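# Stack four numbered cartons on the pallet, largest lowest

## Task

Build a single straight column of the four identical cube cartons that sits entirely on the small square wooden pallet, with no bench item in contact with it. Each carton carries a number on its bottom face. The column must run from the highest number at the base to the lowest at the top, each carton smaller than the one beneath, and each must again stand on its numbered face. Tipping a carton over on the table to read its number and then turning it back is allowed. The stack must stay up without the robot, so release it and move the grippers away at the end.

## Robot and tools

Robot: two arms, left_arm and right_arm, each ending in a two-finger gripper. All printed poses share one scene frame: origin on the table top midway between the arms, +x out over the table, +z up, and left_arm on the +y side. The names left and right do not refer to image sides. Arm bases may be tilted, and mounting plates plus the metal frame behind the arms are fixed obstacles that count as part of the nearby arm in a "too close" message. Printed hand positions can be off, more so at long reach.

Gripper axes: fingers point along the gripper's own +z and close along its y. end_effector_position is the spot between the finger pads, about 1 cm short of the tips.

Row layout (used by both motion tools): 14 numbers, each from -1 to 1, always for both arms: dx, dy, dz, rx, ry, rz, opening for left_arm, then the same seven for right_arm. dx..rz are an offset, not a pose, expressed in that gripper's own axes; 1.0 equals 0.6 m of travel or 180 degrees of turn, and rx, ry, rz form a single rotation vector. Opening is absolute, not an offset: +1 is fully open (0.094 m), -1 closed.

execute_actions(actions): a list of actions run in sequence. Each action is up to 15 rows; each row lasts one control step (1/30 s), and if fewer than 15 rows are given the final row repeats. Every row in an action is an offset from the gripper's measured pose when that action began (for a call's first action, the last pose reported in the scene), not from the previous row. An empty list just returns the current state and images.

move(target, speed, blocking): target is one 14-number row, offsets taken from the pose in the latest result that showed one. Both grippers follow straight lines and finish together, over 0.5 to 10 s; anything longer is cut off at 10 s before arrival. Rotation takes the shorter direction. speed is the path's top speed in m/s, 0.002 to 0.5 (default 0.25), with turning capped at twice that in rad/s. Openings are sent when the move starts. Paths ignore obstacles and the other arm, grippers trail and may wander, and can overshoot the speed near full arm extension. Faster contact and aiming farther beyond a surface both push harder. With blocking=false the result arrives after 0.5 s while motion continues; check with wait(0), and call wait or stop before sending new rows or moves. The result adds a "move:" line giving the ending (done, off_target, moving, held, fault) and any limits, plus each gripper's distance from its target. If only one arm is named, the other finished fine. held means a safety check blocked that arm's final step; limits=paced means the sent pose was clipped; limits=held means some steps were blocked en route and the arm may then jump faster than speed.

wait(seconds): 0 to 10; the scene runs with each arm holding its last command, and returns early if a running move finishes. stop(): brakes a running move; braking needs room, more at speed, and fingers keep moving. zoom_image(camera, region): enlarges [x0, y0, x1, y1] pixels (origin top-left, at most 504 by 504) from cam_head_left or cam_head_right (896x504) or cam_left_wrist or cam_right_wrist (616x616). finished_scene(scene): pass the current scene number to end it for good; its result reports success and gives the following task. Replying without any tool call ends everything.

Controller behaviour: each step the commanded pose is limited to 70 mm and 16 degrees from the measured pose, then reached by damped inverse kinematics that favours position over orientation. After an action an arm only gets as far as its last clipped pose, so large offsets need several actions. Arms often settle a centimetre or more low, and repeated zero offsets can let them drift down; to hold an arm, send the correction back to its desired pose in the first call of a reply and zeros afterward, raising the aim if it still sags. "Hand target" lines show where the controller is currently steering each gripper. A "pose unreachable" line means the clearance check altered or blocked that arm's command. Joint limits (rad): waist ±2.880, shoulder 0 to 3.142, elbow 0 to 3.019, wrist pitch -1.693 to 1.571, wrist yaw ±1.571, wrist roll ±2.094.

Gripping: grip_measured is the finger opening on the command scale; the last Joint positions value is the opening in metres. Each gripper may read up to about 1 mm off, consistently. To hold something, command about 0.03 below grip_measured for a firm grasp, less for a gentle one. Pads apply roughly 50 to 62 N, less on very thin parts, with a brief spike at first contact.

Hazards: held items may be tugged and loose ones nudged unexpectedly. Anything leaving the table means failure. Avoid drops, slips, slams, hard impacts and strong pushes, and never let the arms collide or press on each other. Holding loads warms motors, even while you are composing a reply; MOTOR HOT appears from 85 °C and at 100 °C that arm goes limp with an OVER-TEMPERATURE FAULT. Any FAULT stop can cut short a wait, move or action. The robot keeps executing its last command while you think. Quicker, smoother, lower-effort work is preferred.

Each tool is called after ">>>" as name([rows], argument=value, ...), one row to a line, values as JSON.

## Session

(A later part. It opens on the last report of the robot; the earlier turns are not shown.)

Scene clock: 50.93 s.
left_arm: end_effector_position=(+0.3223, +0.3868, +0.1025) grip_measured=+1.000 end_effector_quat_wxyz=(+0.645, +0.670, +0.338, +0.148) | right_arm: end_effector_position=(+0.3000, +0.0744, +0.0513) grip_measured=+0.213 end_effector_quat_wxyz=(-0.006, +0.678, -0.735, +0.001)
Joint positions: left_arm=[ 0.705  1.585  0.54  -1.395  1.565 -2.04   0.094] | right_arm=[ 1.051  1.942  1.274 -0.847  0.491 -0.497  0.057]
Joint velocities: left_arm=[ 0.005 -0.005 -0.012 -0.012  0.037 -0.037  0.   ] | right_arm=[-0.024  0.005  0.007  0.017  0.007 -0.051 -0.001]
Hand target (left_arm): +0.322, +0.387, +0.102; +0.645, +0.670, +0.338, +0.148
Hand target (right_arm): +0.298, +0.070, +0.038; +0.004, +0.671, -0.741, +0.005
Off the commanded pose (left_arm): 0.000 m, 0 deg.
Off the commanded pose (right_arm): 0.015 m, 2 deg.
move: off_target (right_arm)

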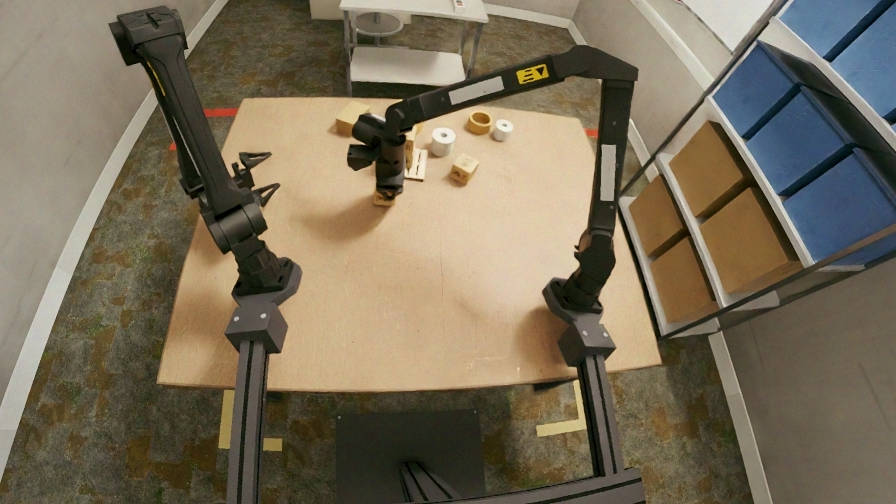

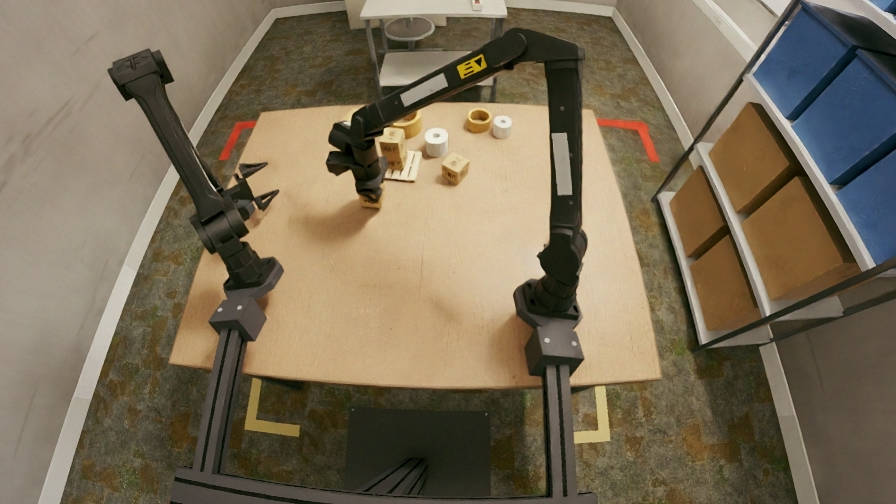

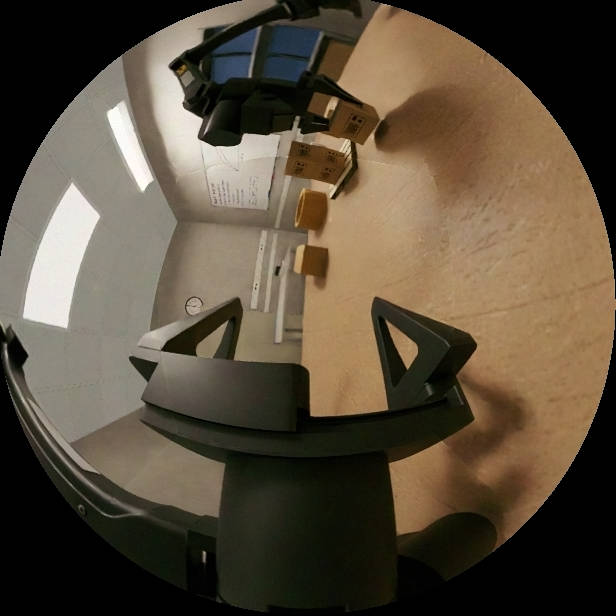

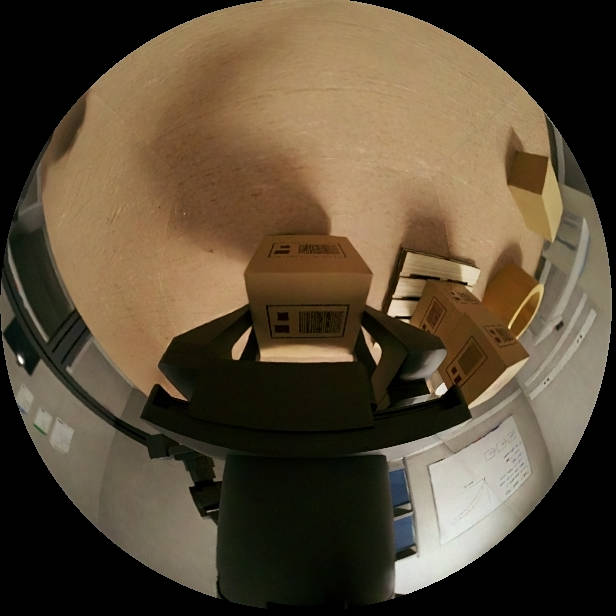

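>>> move(target=[0,0,0,0,0,0,1,0,0,0.055,0,0,0.015,0.175], speed=0.05)

>>> execute_actions([
  [[0,0,0,0,0,0,1,0,0,0,0,0,0,1]],
  [[0,0,0,0,0,0,1,0,0,0,0,0,0,1]],
])

>>> move(target=[0,0,0,0,0,0,1,0,0,-0.27,0,0,0,1])

>>> move(target=[0,0,0,0,0,0,1,0.02,-0.29,-0.01,0.006,-0.006,0.01,1])

Scene clock: 52.37 s.
left_arm: end_effector_position=(+0.3223, +0.3868, +0.1025) grip_measured=+1.000 end_effector_quat_wxyz=(+0.645, +0.670, +0.338, +0.148) | right_arm: end_effector_position=(+0.3043, +0.0795, +0.0340) grip_measured=+0.213 end_effector_quat_wxyz=(-0.017, +0.666, -0.746, -0.001)
Joint positions: left_arm=[ 0.705  1.585  0.54  -1.395  1.565 -2.04   0.094] | right_arm=[ 1.034  1.969  1.267 -0.778  0.491 -0.496  0.057]
Joint velocities: left_arm=[-0.005 -0.005  0.002 -0.007 -0.022 -0.066  0.   ] | right_arm=[-0.024  0.005  0.007  0.027 -0.037 -0.037  0.   ]
Hand target (left_arm): +0.322, +0.387, +0.102; +0.645, +0.670, +0.338, +0.148
Hand target (right_arm): +0.301, +0.075, +0.019; +0.006, -0.661, +0.750, -0.001
Off the commanded pose (left_arm): 0.000 m, 0 deg.
Off the commanded pose (right_arm): 0.017 m, 2 deg.
move: off_target (right_arm)

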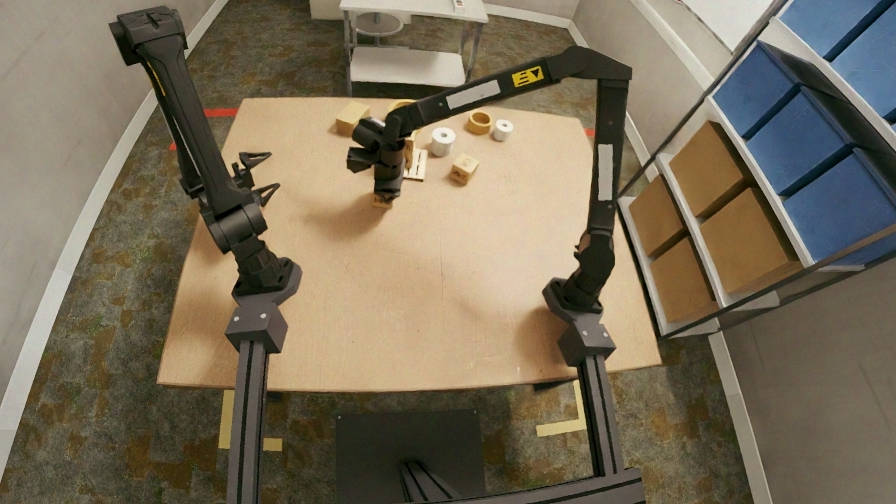

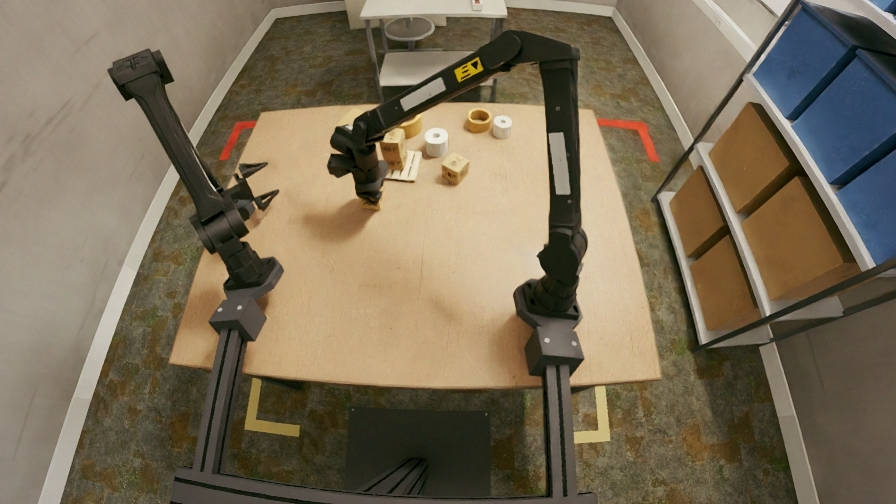

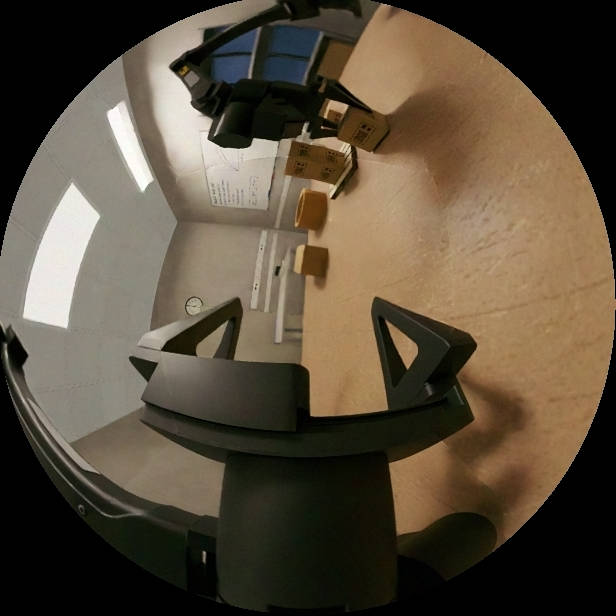

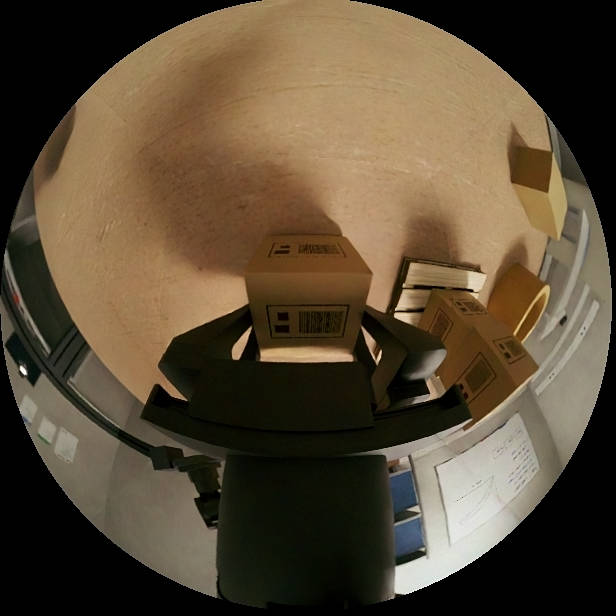

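Scene clock: 53.37 s.
left_arm: end_effector_position=(+0.3223, +0.3868, +0.1025) grip_measured=+1.000 end_effector_quat_wxyz=(+0.645, +0.670, +0.338, +0.148) | right_arm: end_effector_position=(+0.3043, +0.0795, +0.0340) grip_measured=+1.000 end_effector_quat_wxyz=(-0.017, +0.666, -0.746, -0.001)
Joint positions: left_arm=[ 0.705  1.585  0.54  -1.395  1.565 -2.04   0.094] | right_arm=[ 1.034  1.969  1.267 -0.778  0.491 -0.496  0.094]
Joint velocities: left_arm=[-0.005  0.005 -0.002  0.007 -0.051 -0.051  0.   ] | right_arm=[-0.015 -0.024 -0.002  0.012  0.007  0.007  0.   ]
Hand target (left_arm): +0.322, +0.387, +0.102; +0.645, +0.670, +0.338, +0.148
Hand target (right_arm): +0.304, +0.079, +0.034; +0.017, -0.666, +0.746, +0.001
Off the commanded pose (left_arm): 0.000 m, 0 deg.
Off the commanded pose (right_arm): 0.000 m, 0 deg.

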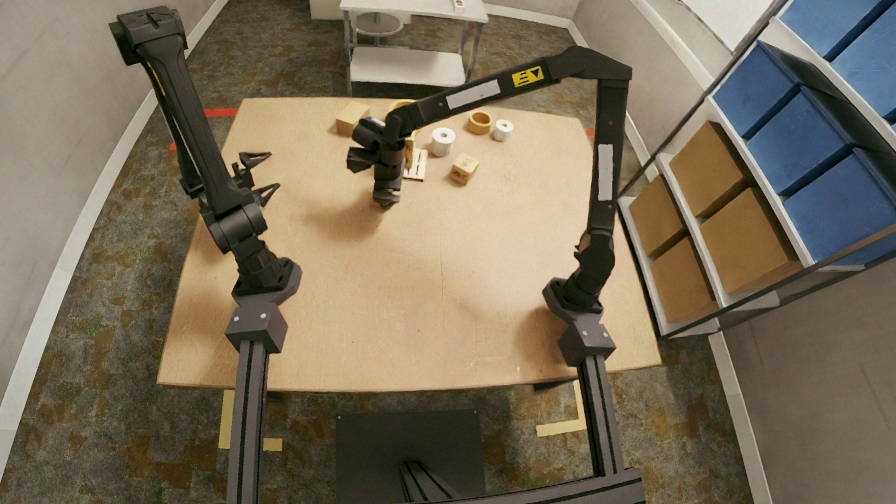

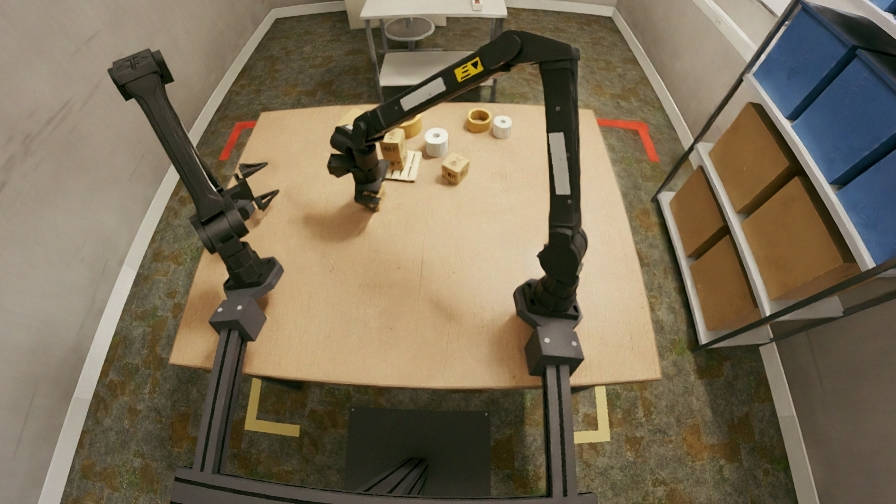

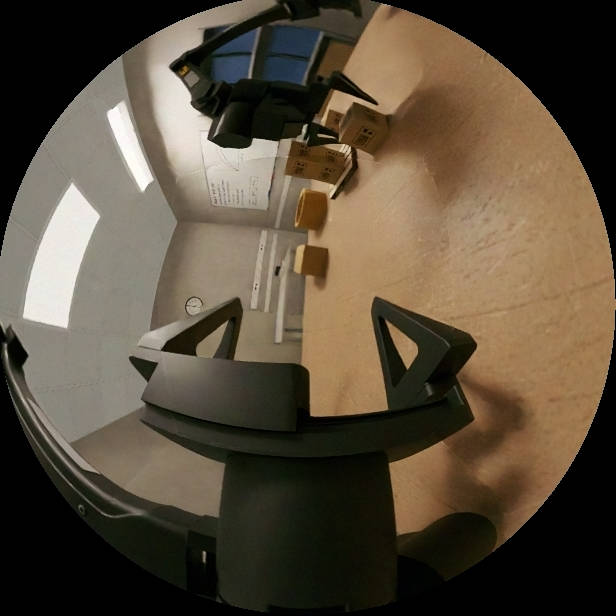

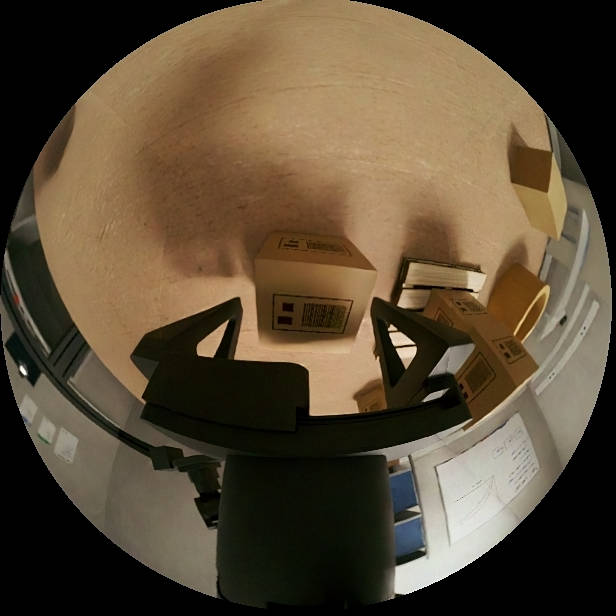

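Scene clock: 54.47 s.
left_arm: end_effector_position=(+0.3223, +0.3868, +0.1025) grip_measured=+1.000 end_effector_quat_wxyz=(+0.645, +0.670, +0.338, +0.148) | right_arm: end_effector_position=(+0.2877, +0.0662, +0.1801) grip_measured=+1.000 end_effector_quat_wxyz=(-0.002, +0.677, -0.736, +0.005)
Joint positions: left_arm=[ 0.705  1.585  0.54  -1.395  1.565 -2.04   0.094] | right_arm=[ 1.18   1.779  1.362 -1.179  0.498 -0.343  0.094]
Joint velocities: left_arm=[-0.024 -0.024  0.002 -0.002  0.051 -0.051  0.   ] | right_arm=[-0.015 -0.005 -0.007 -0.002 -0.022 -0.037  0.   ]
Hand target (left_arm): +0.322, +0.387, +0.102; +0.645, +0.670, +0.338, +0.148
Hand target (right_arm): +0.297, +0.075, +0.195; -0.017, +0.666, -0.746, -0.000
Off the commanded pose (left_arm): 0.000 m, 0 deg.
Off the commanded pose (right_arm): 0.022 m, 3 deg.
move: off_target (right_arm)

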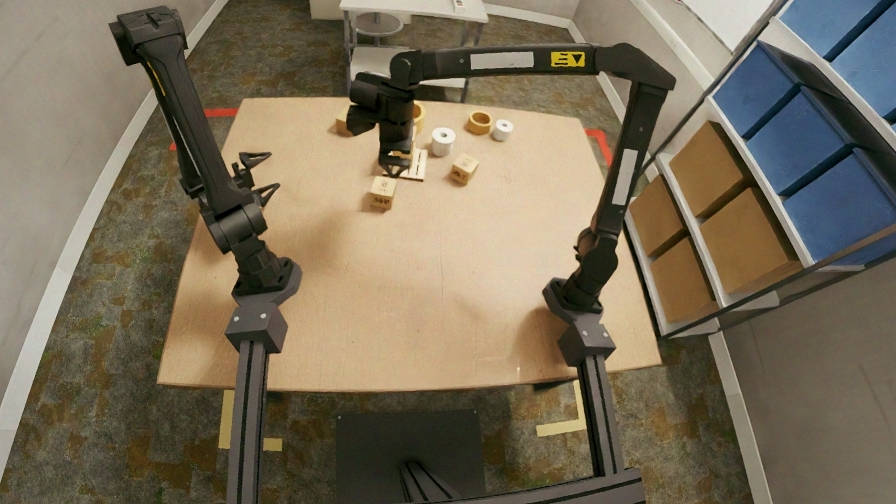

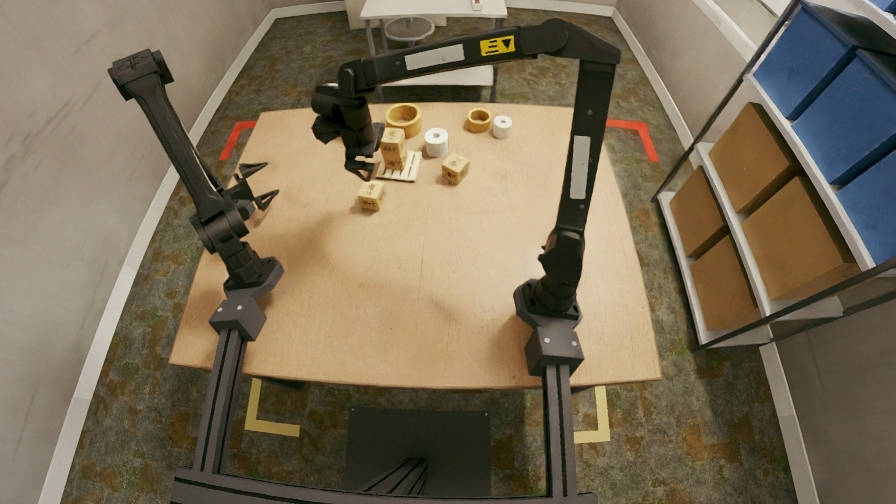

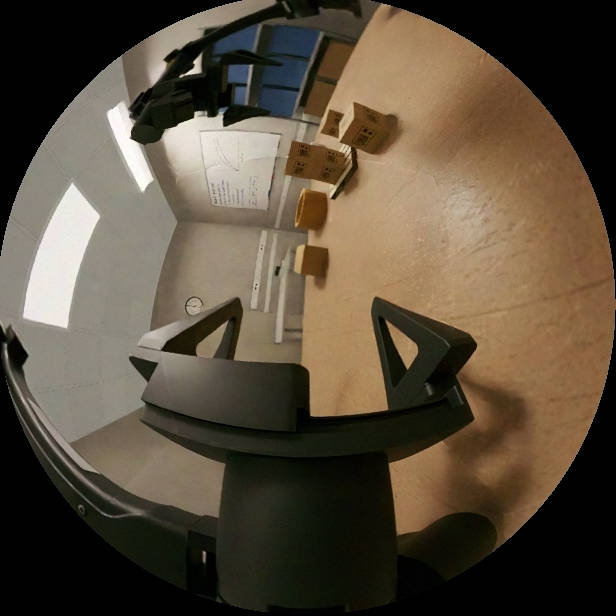

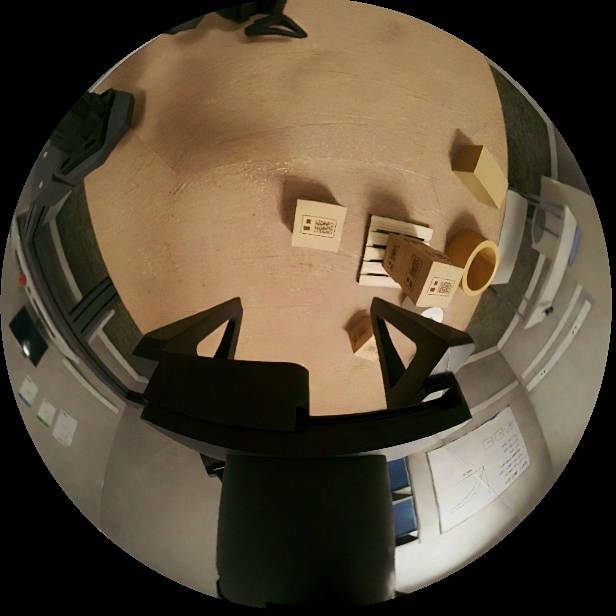

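Scene clock: 55.87 s.
left_arm: end_effector_position=(+0.3223, +0.3868, +0.1025) grip_measured=+1.000 end_effector_quat_wxyz=(+0.645, +0.670, +0.338, +0.148) | right_arm: end_effector_position=(+0.4502, +0.0324, +0.1924) grip_measured=+1.000 end_effector_quat_wxyz=(-0.016, +0.662, -0.749, +0.004)
Joint positions: left_arm=[ 0.705  1.585  0.54  -1.395  1.565 -2.04   0.094] | right_arm=[ 0.937  1.812  1.639 -1.261  0.49  -0.593  0.094]
Joint velocities: left_arm=[ 0.005 -0.005  0.002 -0.007 -0.081 -0.051  0.   ] | right_arm=[-0.005  0.015  0.012  0.012 -0.022 -0.007  0.   ]
Hand target (left_arm): +0.322, +0.387, +0.102; +0.645, +0.670, +0.338, +0.148
Hand target (right_arm): +0.459, +0.040, +0.191; +0.017, -0.666, +0.746, -0.003
Off the commanded pose (left_arm): 0.000 m, 0 deg.
Off the commanded pose (right_arm): 0.013 m, 1 deg.
move: off_target (right_arm)

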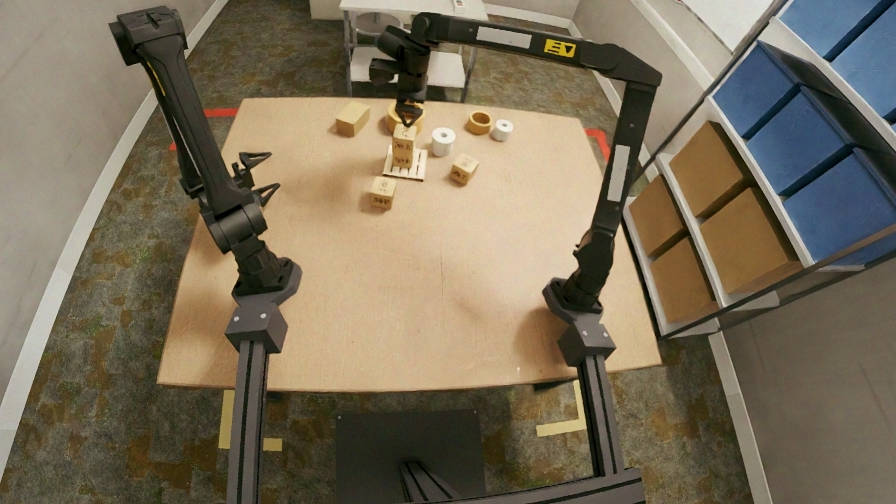

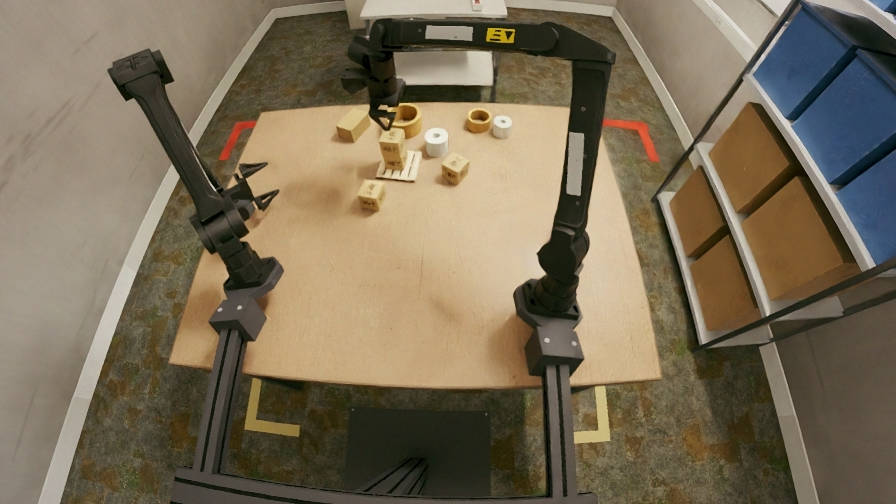

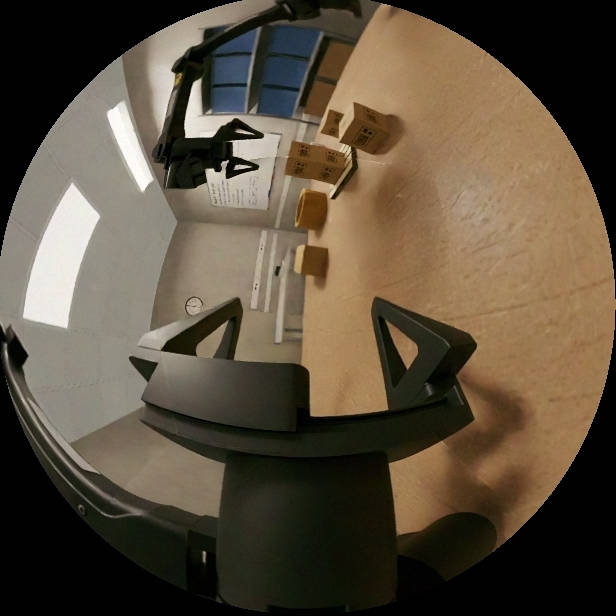

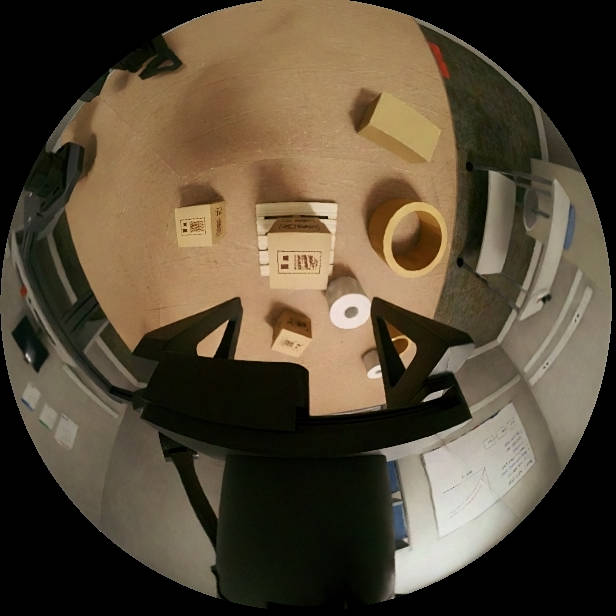

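>>> move(target=[0,0,0,0,0,0,1,-0.005,0.018,0.175,-0.008,0.008,0.01,1], speed=0.1)

Scene clock: 57.43 s.
left_arm: end_effector_position=(+0.3223, +0.3868, +0.1025) grip_measured=+1.000 end_effector_quat_wxyz=(+0.645, +0.670, +0.338, +0.148) | right_arm: end_effector_position=(+0.4476, +0.0411, +0.1072) grip_measured=+1.000 end_effector_quat_wxyz=(+0.012, -0.645, +0.764, -0.000)
Joint positions: left_arm=[ 0.705  1.585  0.54  -1.395  1.565 -2.04   0.094] | right_arm=[ 0.879  1.898  1.555 -1.067  0.474 -0.608  0.094]
Joint velocities: left_arm=[-0.024 -0.015 -0.002 -0.002  0.007 -0.022  0.   ] | right_arm=[-0.024 -0.005  0.002 -0.017  0.022 -0.051  0.   ]
Hand target (left_arm): +0.322, +0.387, +0.102; +0.645, +0.670, +0.338, +0.148
Hand target (right_arm): +0.444, +0.038, +0.088; -0.002, -0.650, +0.760, -0.002
Off the commanded pose (left_arm): 0.000 m, 0 deg.
Off the commanded pose (right_arm): 0.021 m, 2 deg.
move: off_target (right_arm)

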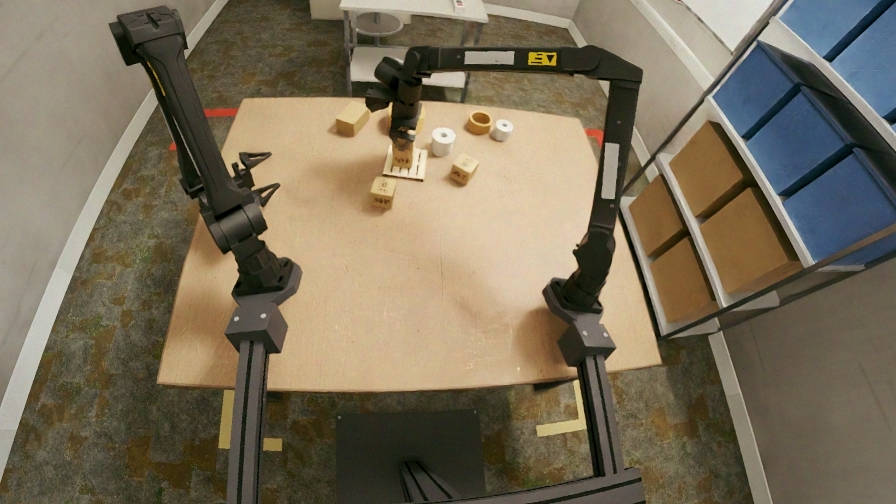

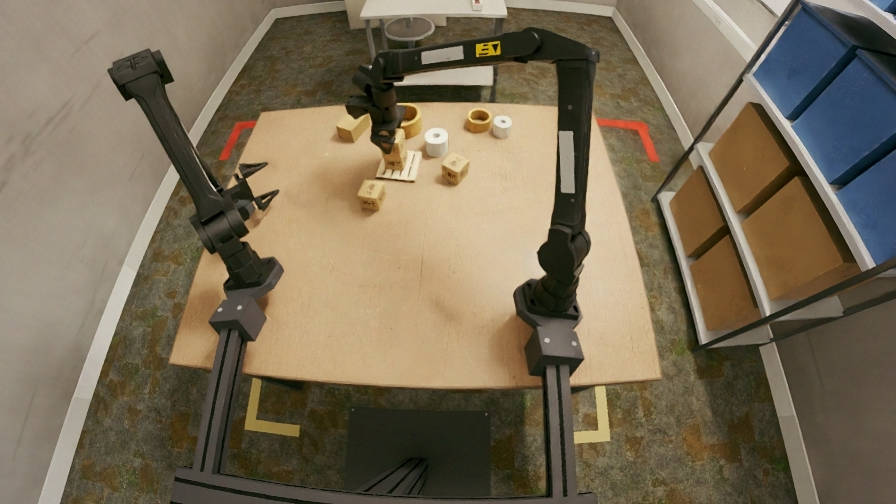

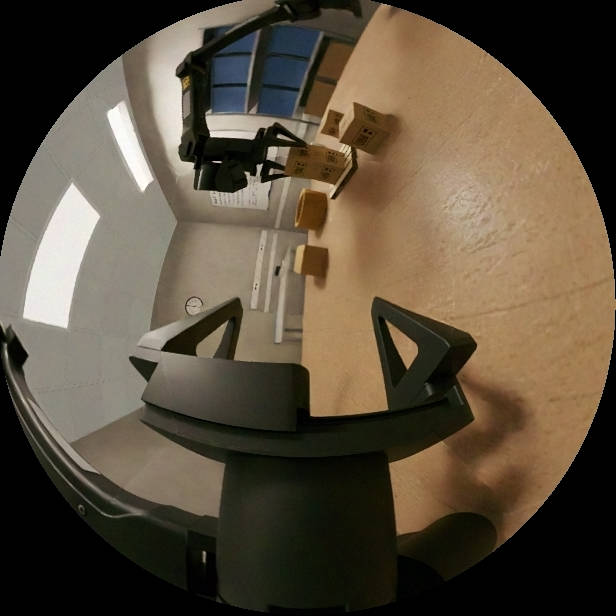

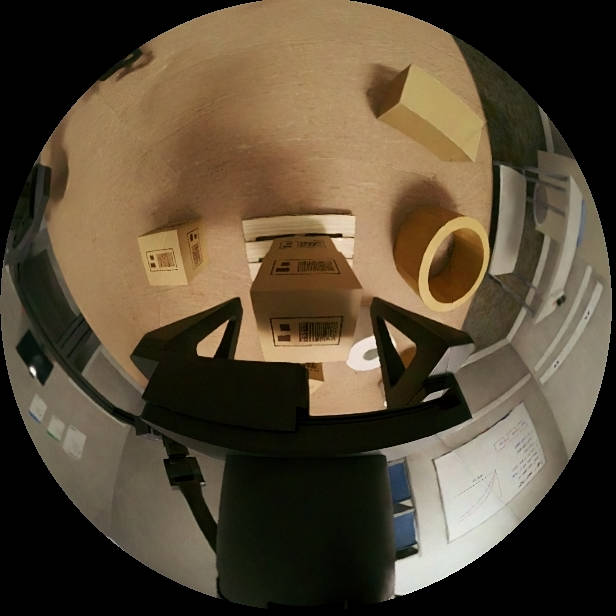

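>>> execute_actions([
  [[0,0,0,0,0,0,1,0.01,0,0.025,0,0,0,1]],
  [[0,0,0,0,0,0,1,0,0,0,0,0,0,0.175]],
  [[0,0,0,0,0,0,1,0,0,0,0,0,0,0.175]],
  [[0,0,0,0,0,0,1,0,0,-0.07,0,0,0,0.175]],
])

>>> move(target=[0,0,0,0,0,0,1,0.17,0.21,-0.02,0,0,0,0.175])

>>> move(target=[0,0,0,0,0,0,1,0,0,0.17,0,0,0,0.175], speed=0.12)

Scene clock: 59.83 s.
left_arm: end_effector_position=(+0.3223, +0.3868, +0.1025) grip_measured=+1.000 end_effector_quat_wxyz=(+0.645, +0.670, +0.338, +0.148) | right_arm: end_effector_position=(+0.4279, +0.0345, +0.1142) grip_measured=+0.210 end_effector_quat_wxyz=(-0.010, -0.656, +0.755, -0.003)
Joint positions: left_arm=[ 0.705  1.585  0.54  -1.395  1.565 -2.04   0.094] | right_arm=[ 0.899  1.882  1.534 -1.123  0.476 -0.59   0.057]
Joint velocities: left_arm=[-0.005 -0.005  0.002 -0.007  0.11  -0.007  0.   ] | right_arm=[-0.024 -0.015  0.007  0.002 -0.007 -0.037  0.   ]
Hand target (left_arm): +0.322, +0.387, +0.102; +0.645, +0.670, +0.338, +0.148
Hand target (right_arm): +0.442, +0.041, +0.142; +0.017, -0.644, +0.765, +0.001
Off the commanded pose (left_arm): 0.000 m, 0 deg.
Off the commanded pose (right_arm): 0.033 m, 4 deg.

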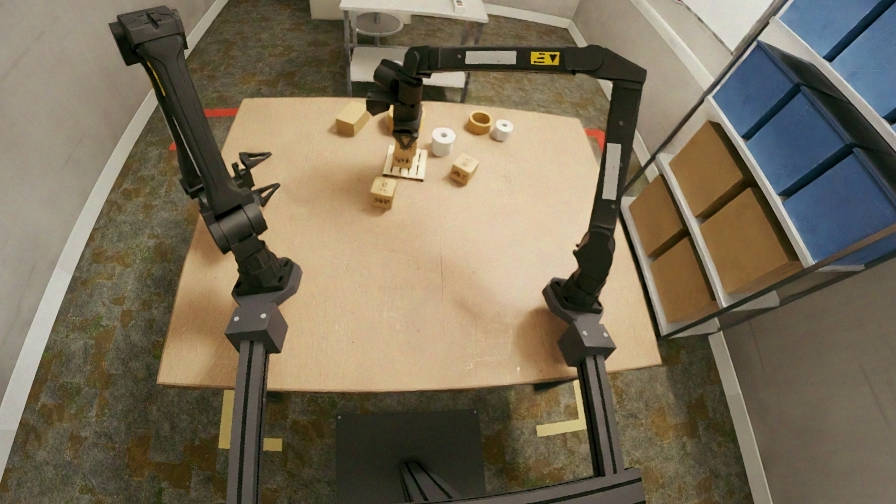

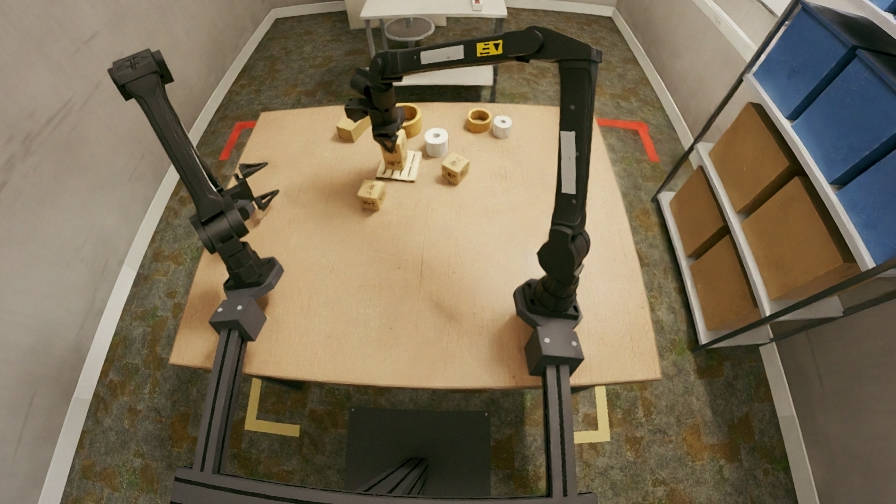

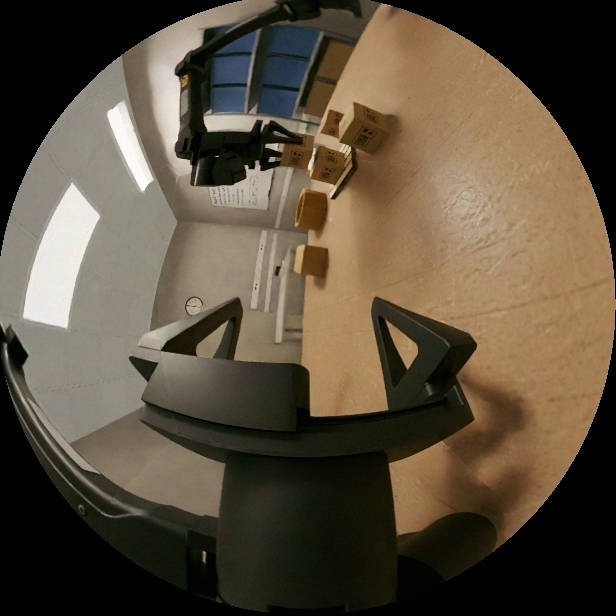

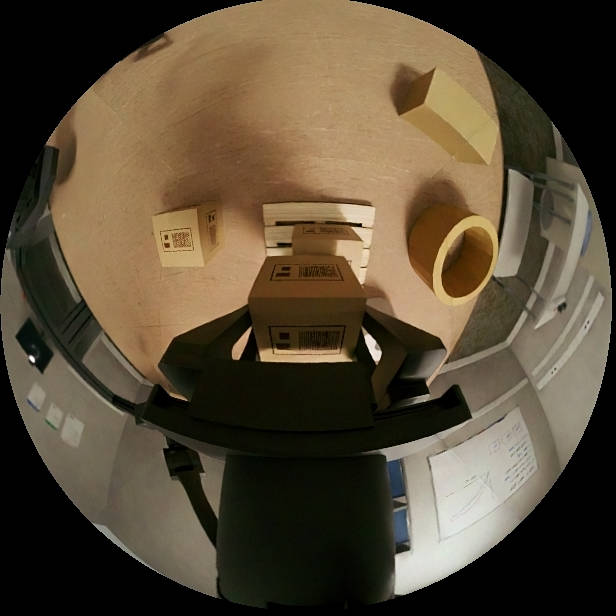

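Scene clock: 60.97 s.
left_arm: end_effector_position=(+0.3223, +0.3868, +0.1025) grip_measured=+1.000 end_effector_quat_wxyz=(+0.645, +0.670, +0.338, +0.148) | right_arm: end_effector_position=(+0.2851, -0.0512, +0.1179) grip_measured=+0.210 end_effector_quat_wxyz=(-0.025, -0.664, +0.747, -0.006)
Joint positions: left_arm=[ 0.705  1.585  0.54  -1.395  1.565 -2.04   0.094] | right_arm=[ 1.005  1.591  1.024 -0.995  0.483 -0.478  0.057]
Joint velocities: left_arm=[ 0.005 -0.005 -0.012 -0.007  0.007  0.051  0.   ] | right_arm=[-0.005 -0.015  0.002  0.002  0.022 -0.022  0.001]
Hand target (left_arm): +0.322, +0.387, +0.102; +0.645, +0.670, +0.338, +0.148
Hand target (right_arm): +0.288, -0.048, +0.126; -0.011, -0.656, +0.755, -0.004
Off the commanded pose (left_arm): 0.000 m, 0 deg.
Off the commanded pose (right_arm): 0.012 m, 2 deg.
move: off_target (right_arm)

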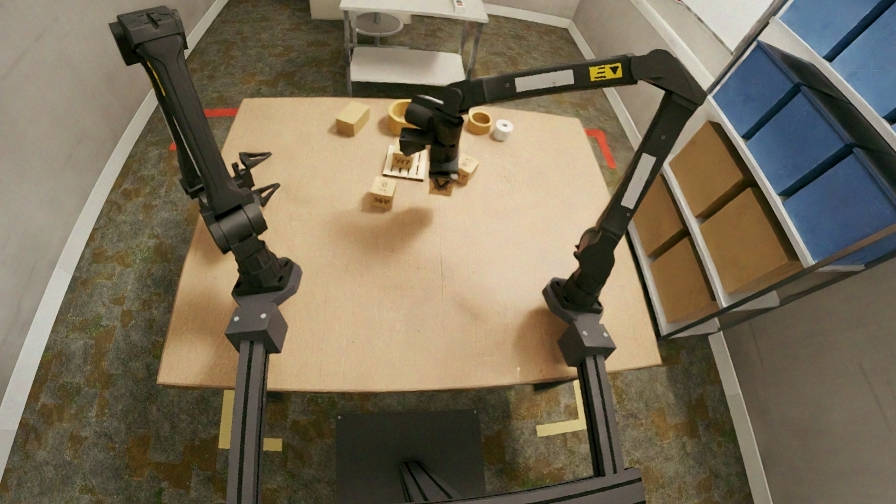

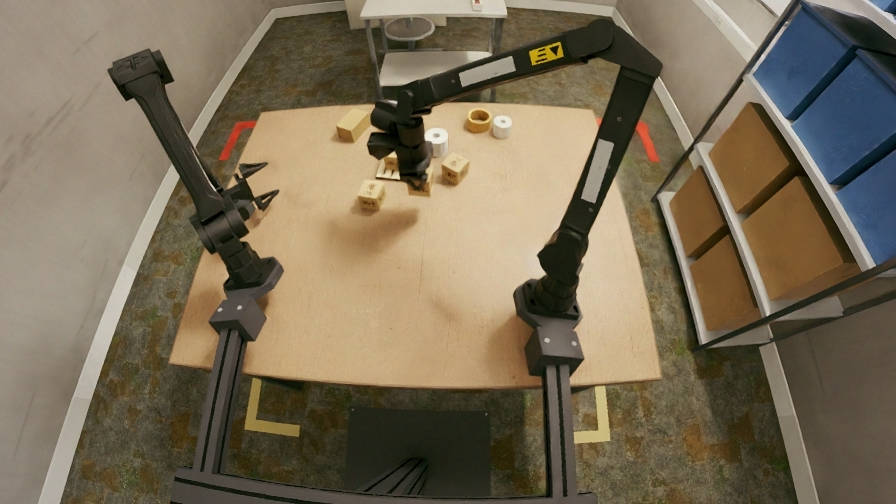

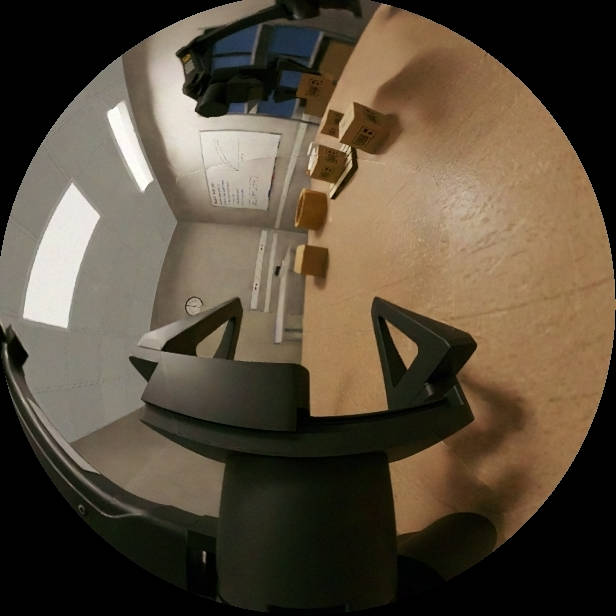

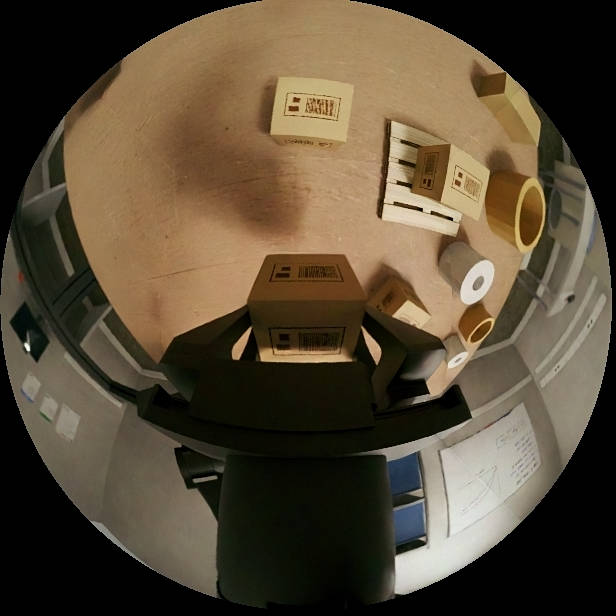

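Scene clock: 62.13 s.
left_arm: end_effector_position=(+0.3223, +0.3868, +0.1025) grip_measured=+1.000 end_effector_quat_wxyz=(+0.645, +0.670, +0.338, +0.148) | right_arm: end_effector_position=(+0.2879, -0.0508, +0.0293) grip_measured=+0.210 end_effector_quat_wxyz=(-0.013, -0.658, +0.753, -0.004)
Joint positions: left_arm=[ 0.705  1.585  0.54  -1.395  1.565 -2.04   0.094] | right_arm=[ 0.905  1.727  0.945 -0.7    0.478 -0.587  0.057]
Joint velocities: left_arm=[-0.005 -0.005 -0.017  0.002  0.037 -0.022  0.   ] | right_arm=[-0.005 -0.005  0.007 -0.002  0.022  0.037  0.   ]
Hand target (left_arm): +0.322, +0.387, +0.102; +0.645, +0.670, +0.338, +0.148
Hand target (right_arm): +0.283, -0.056, +0.017; -0.025, -0.664, +0.747, -0.005
Off the commanded pose (left_arm): 0.000 m, 0 deg.
Off the commanded pose (right_arm): 0.015 m, 2 deg.
move: off_target (right_arm)

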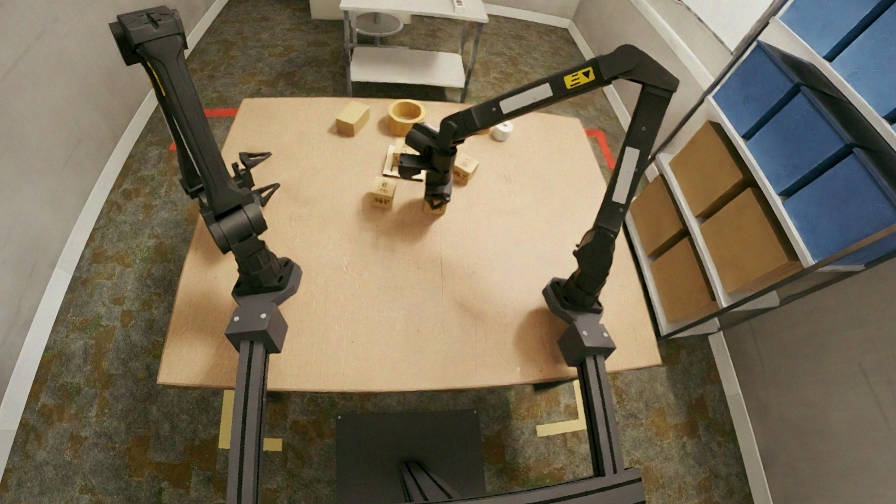

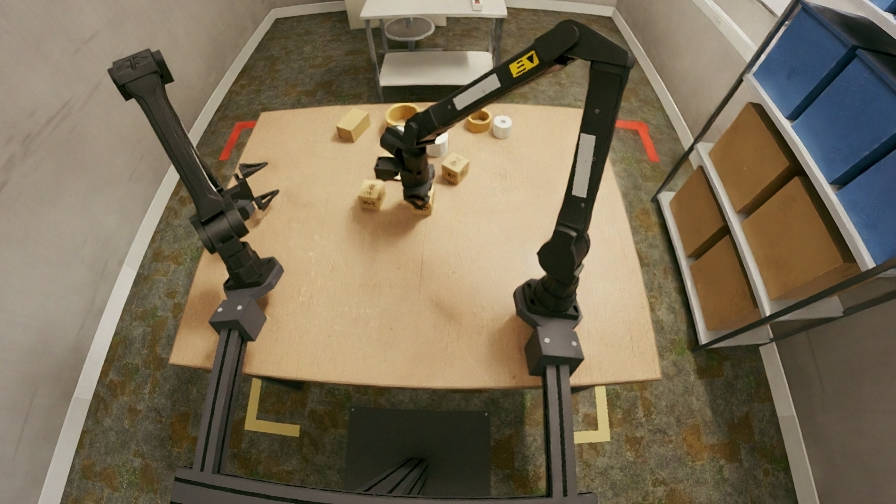

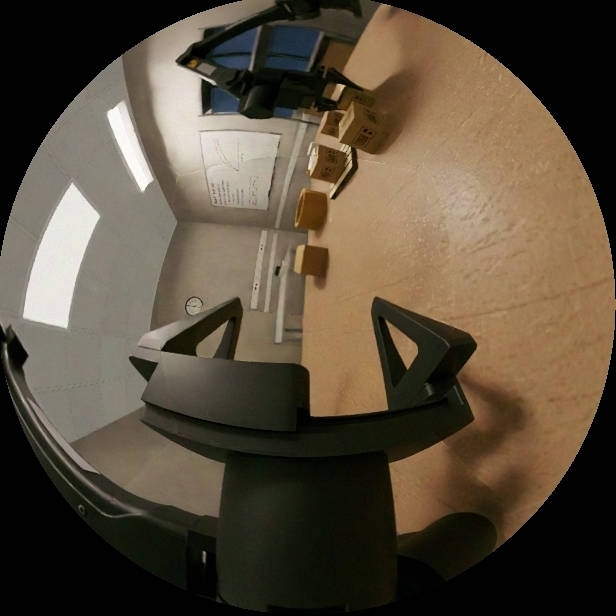

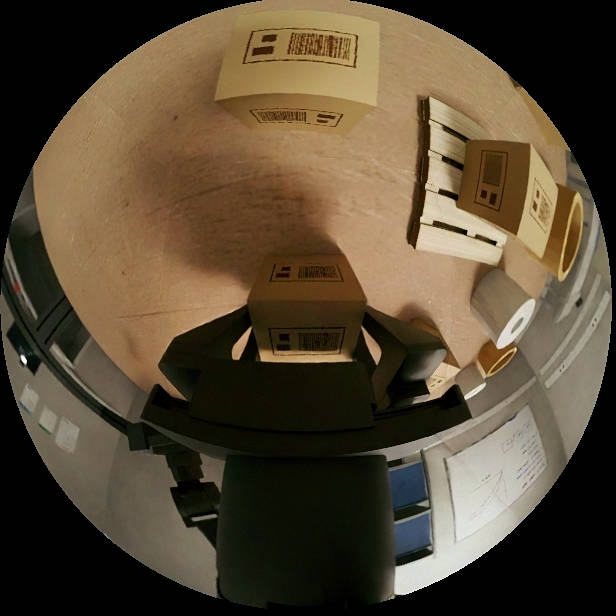

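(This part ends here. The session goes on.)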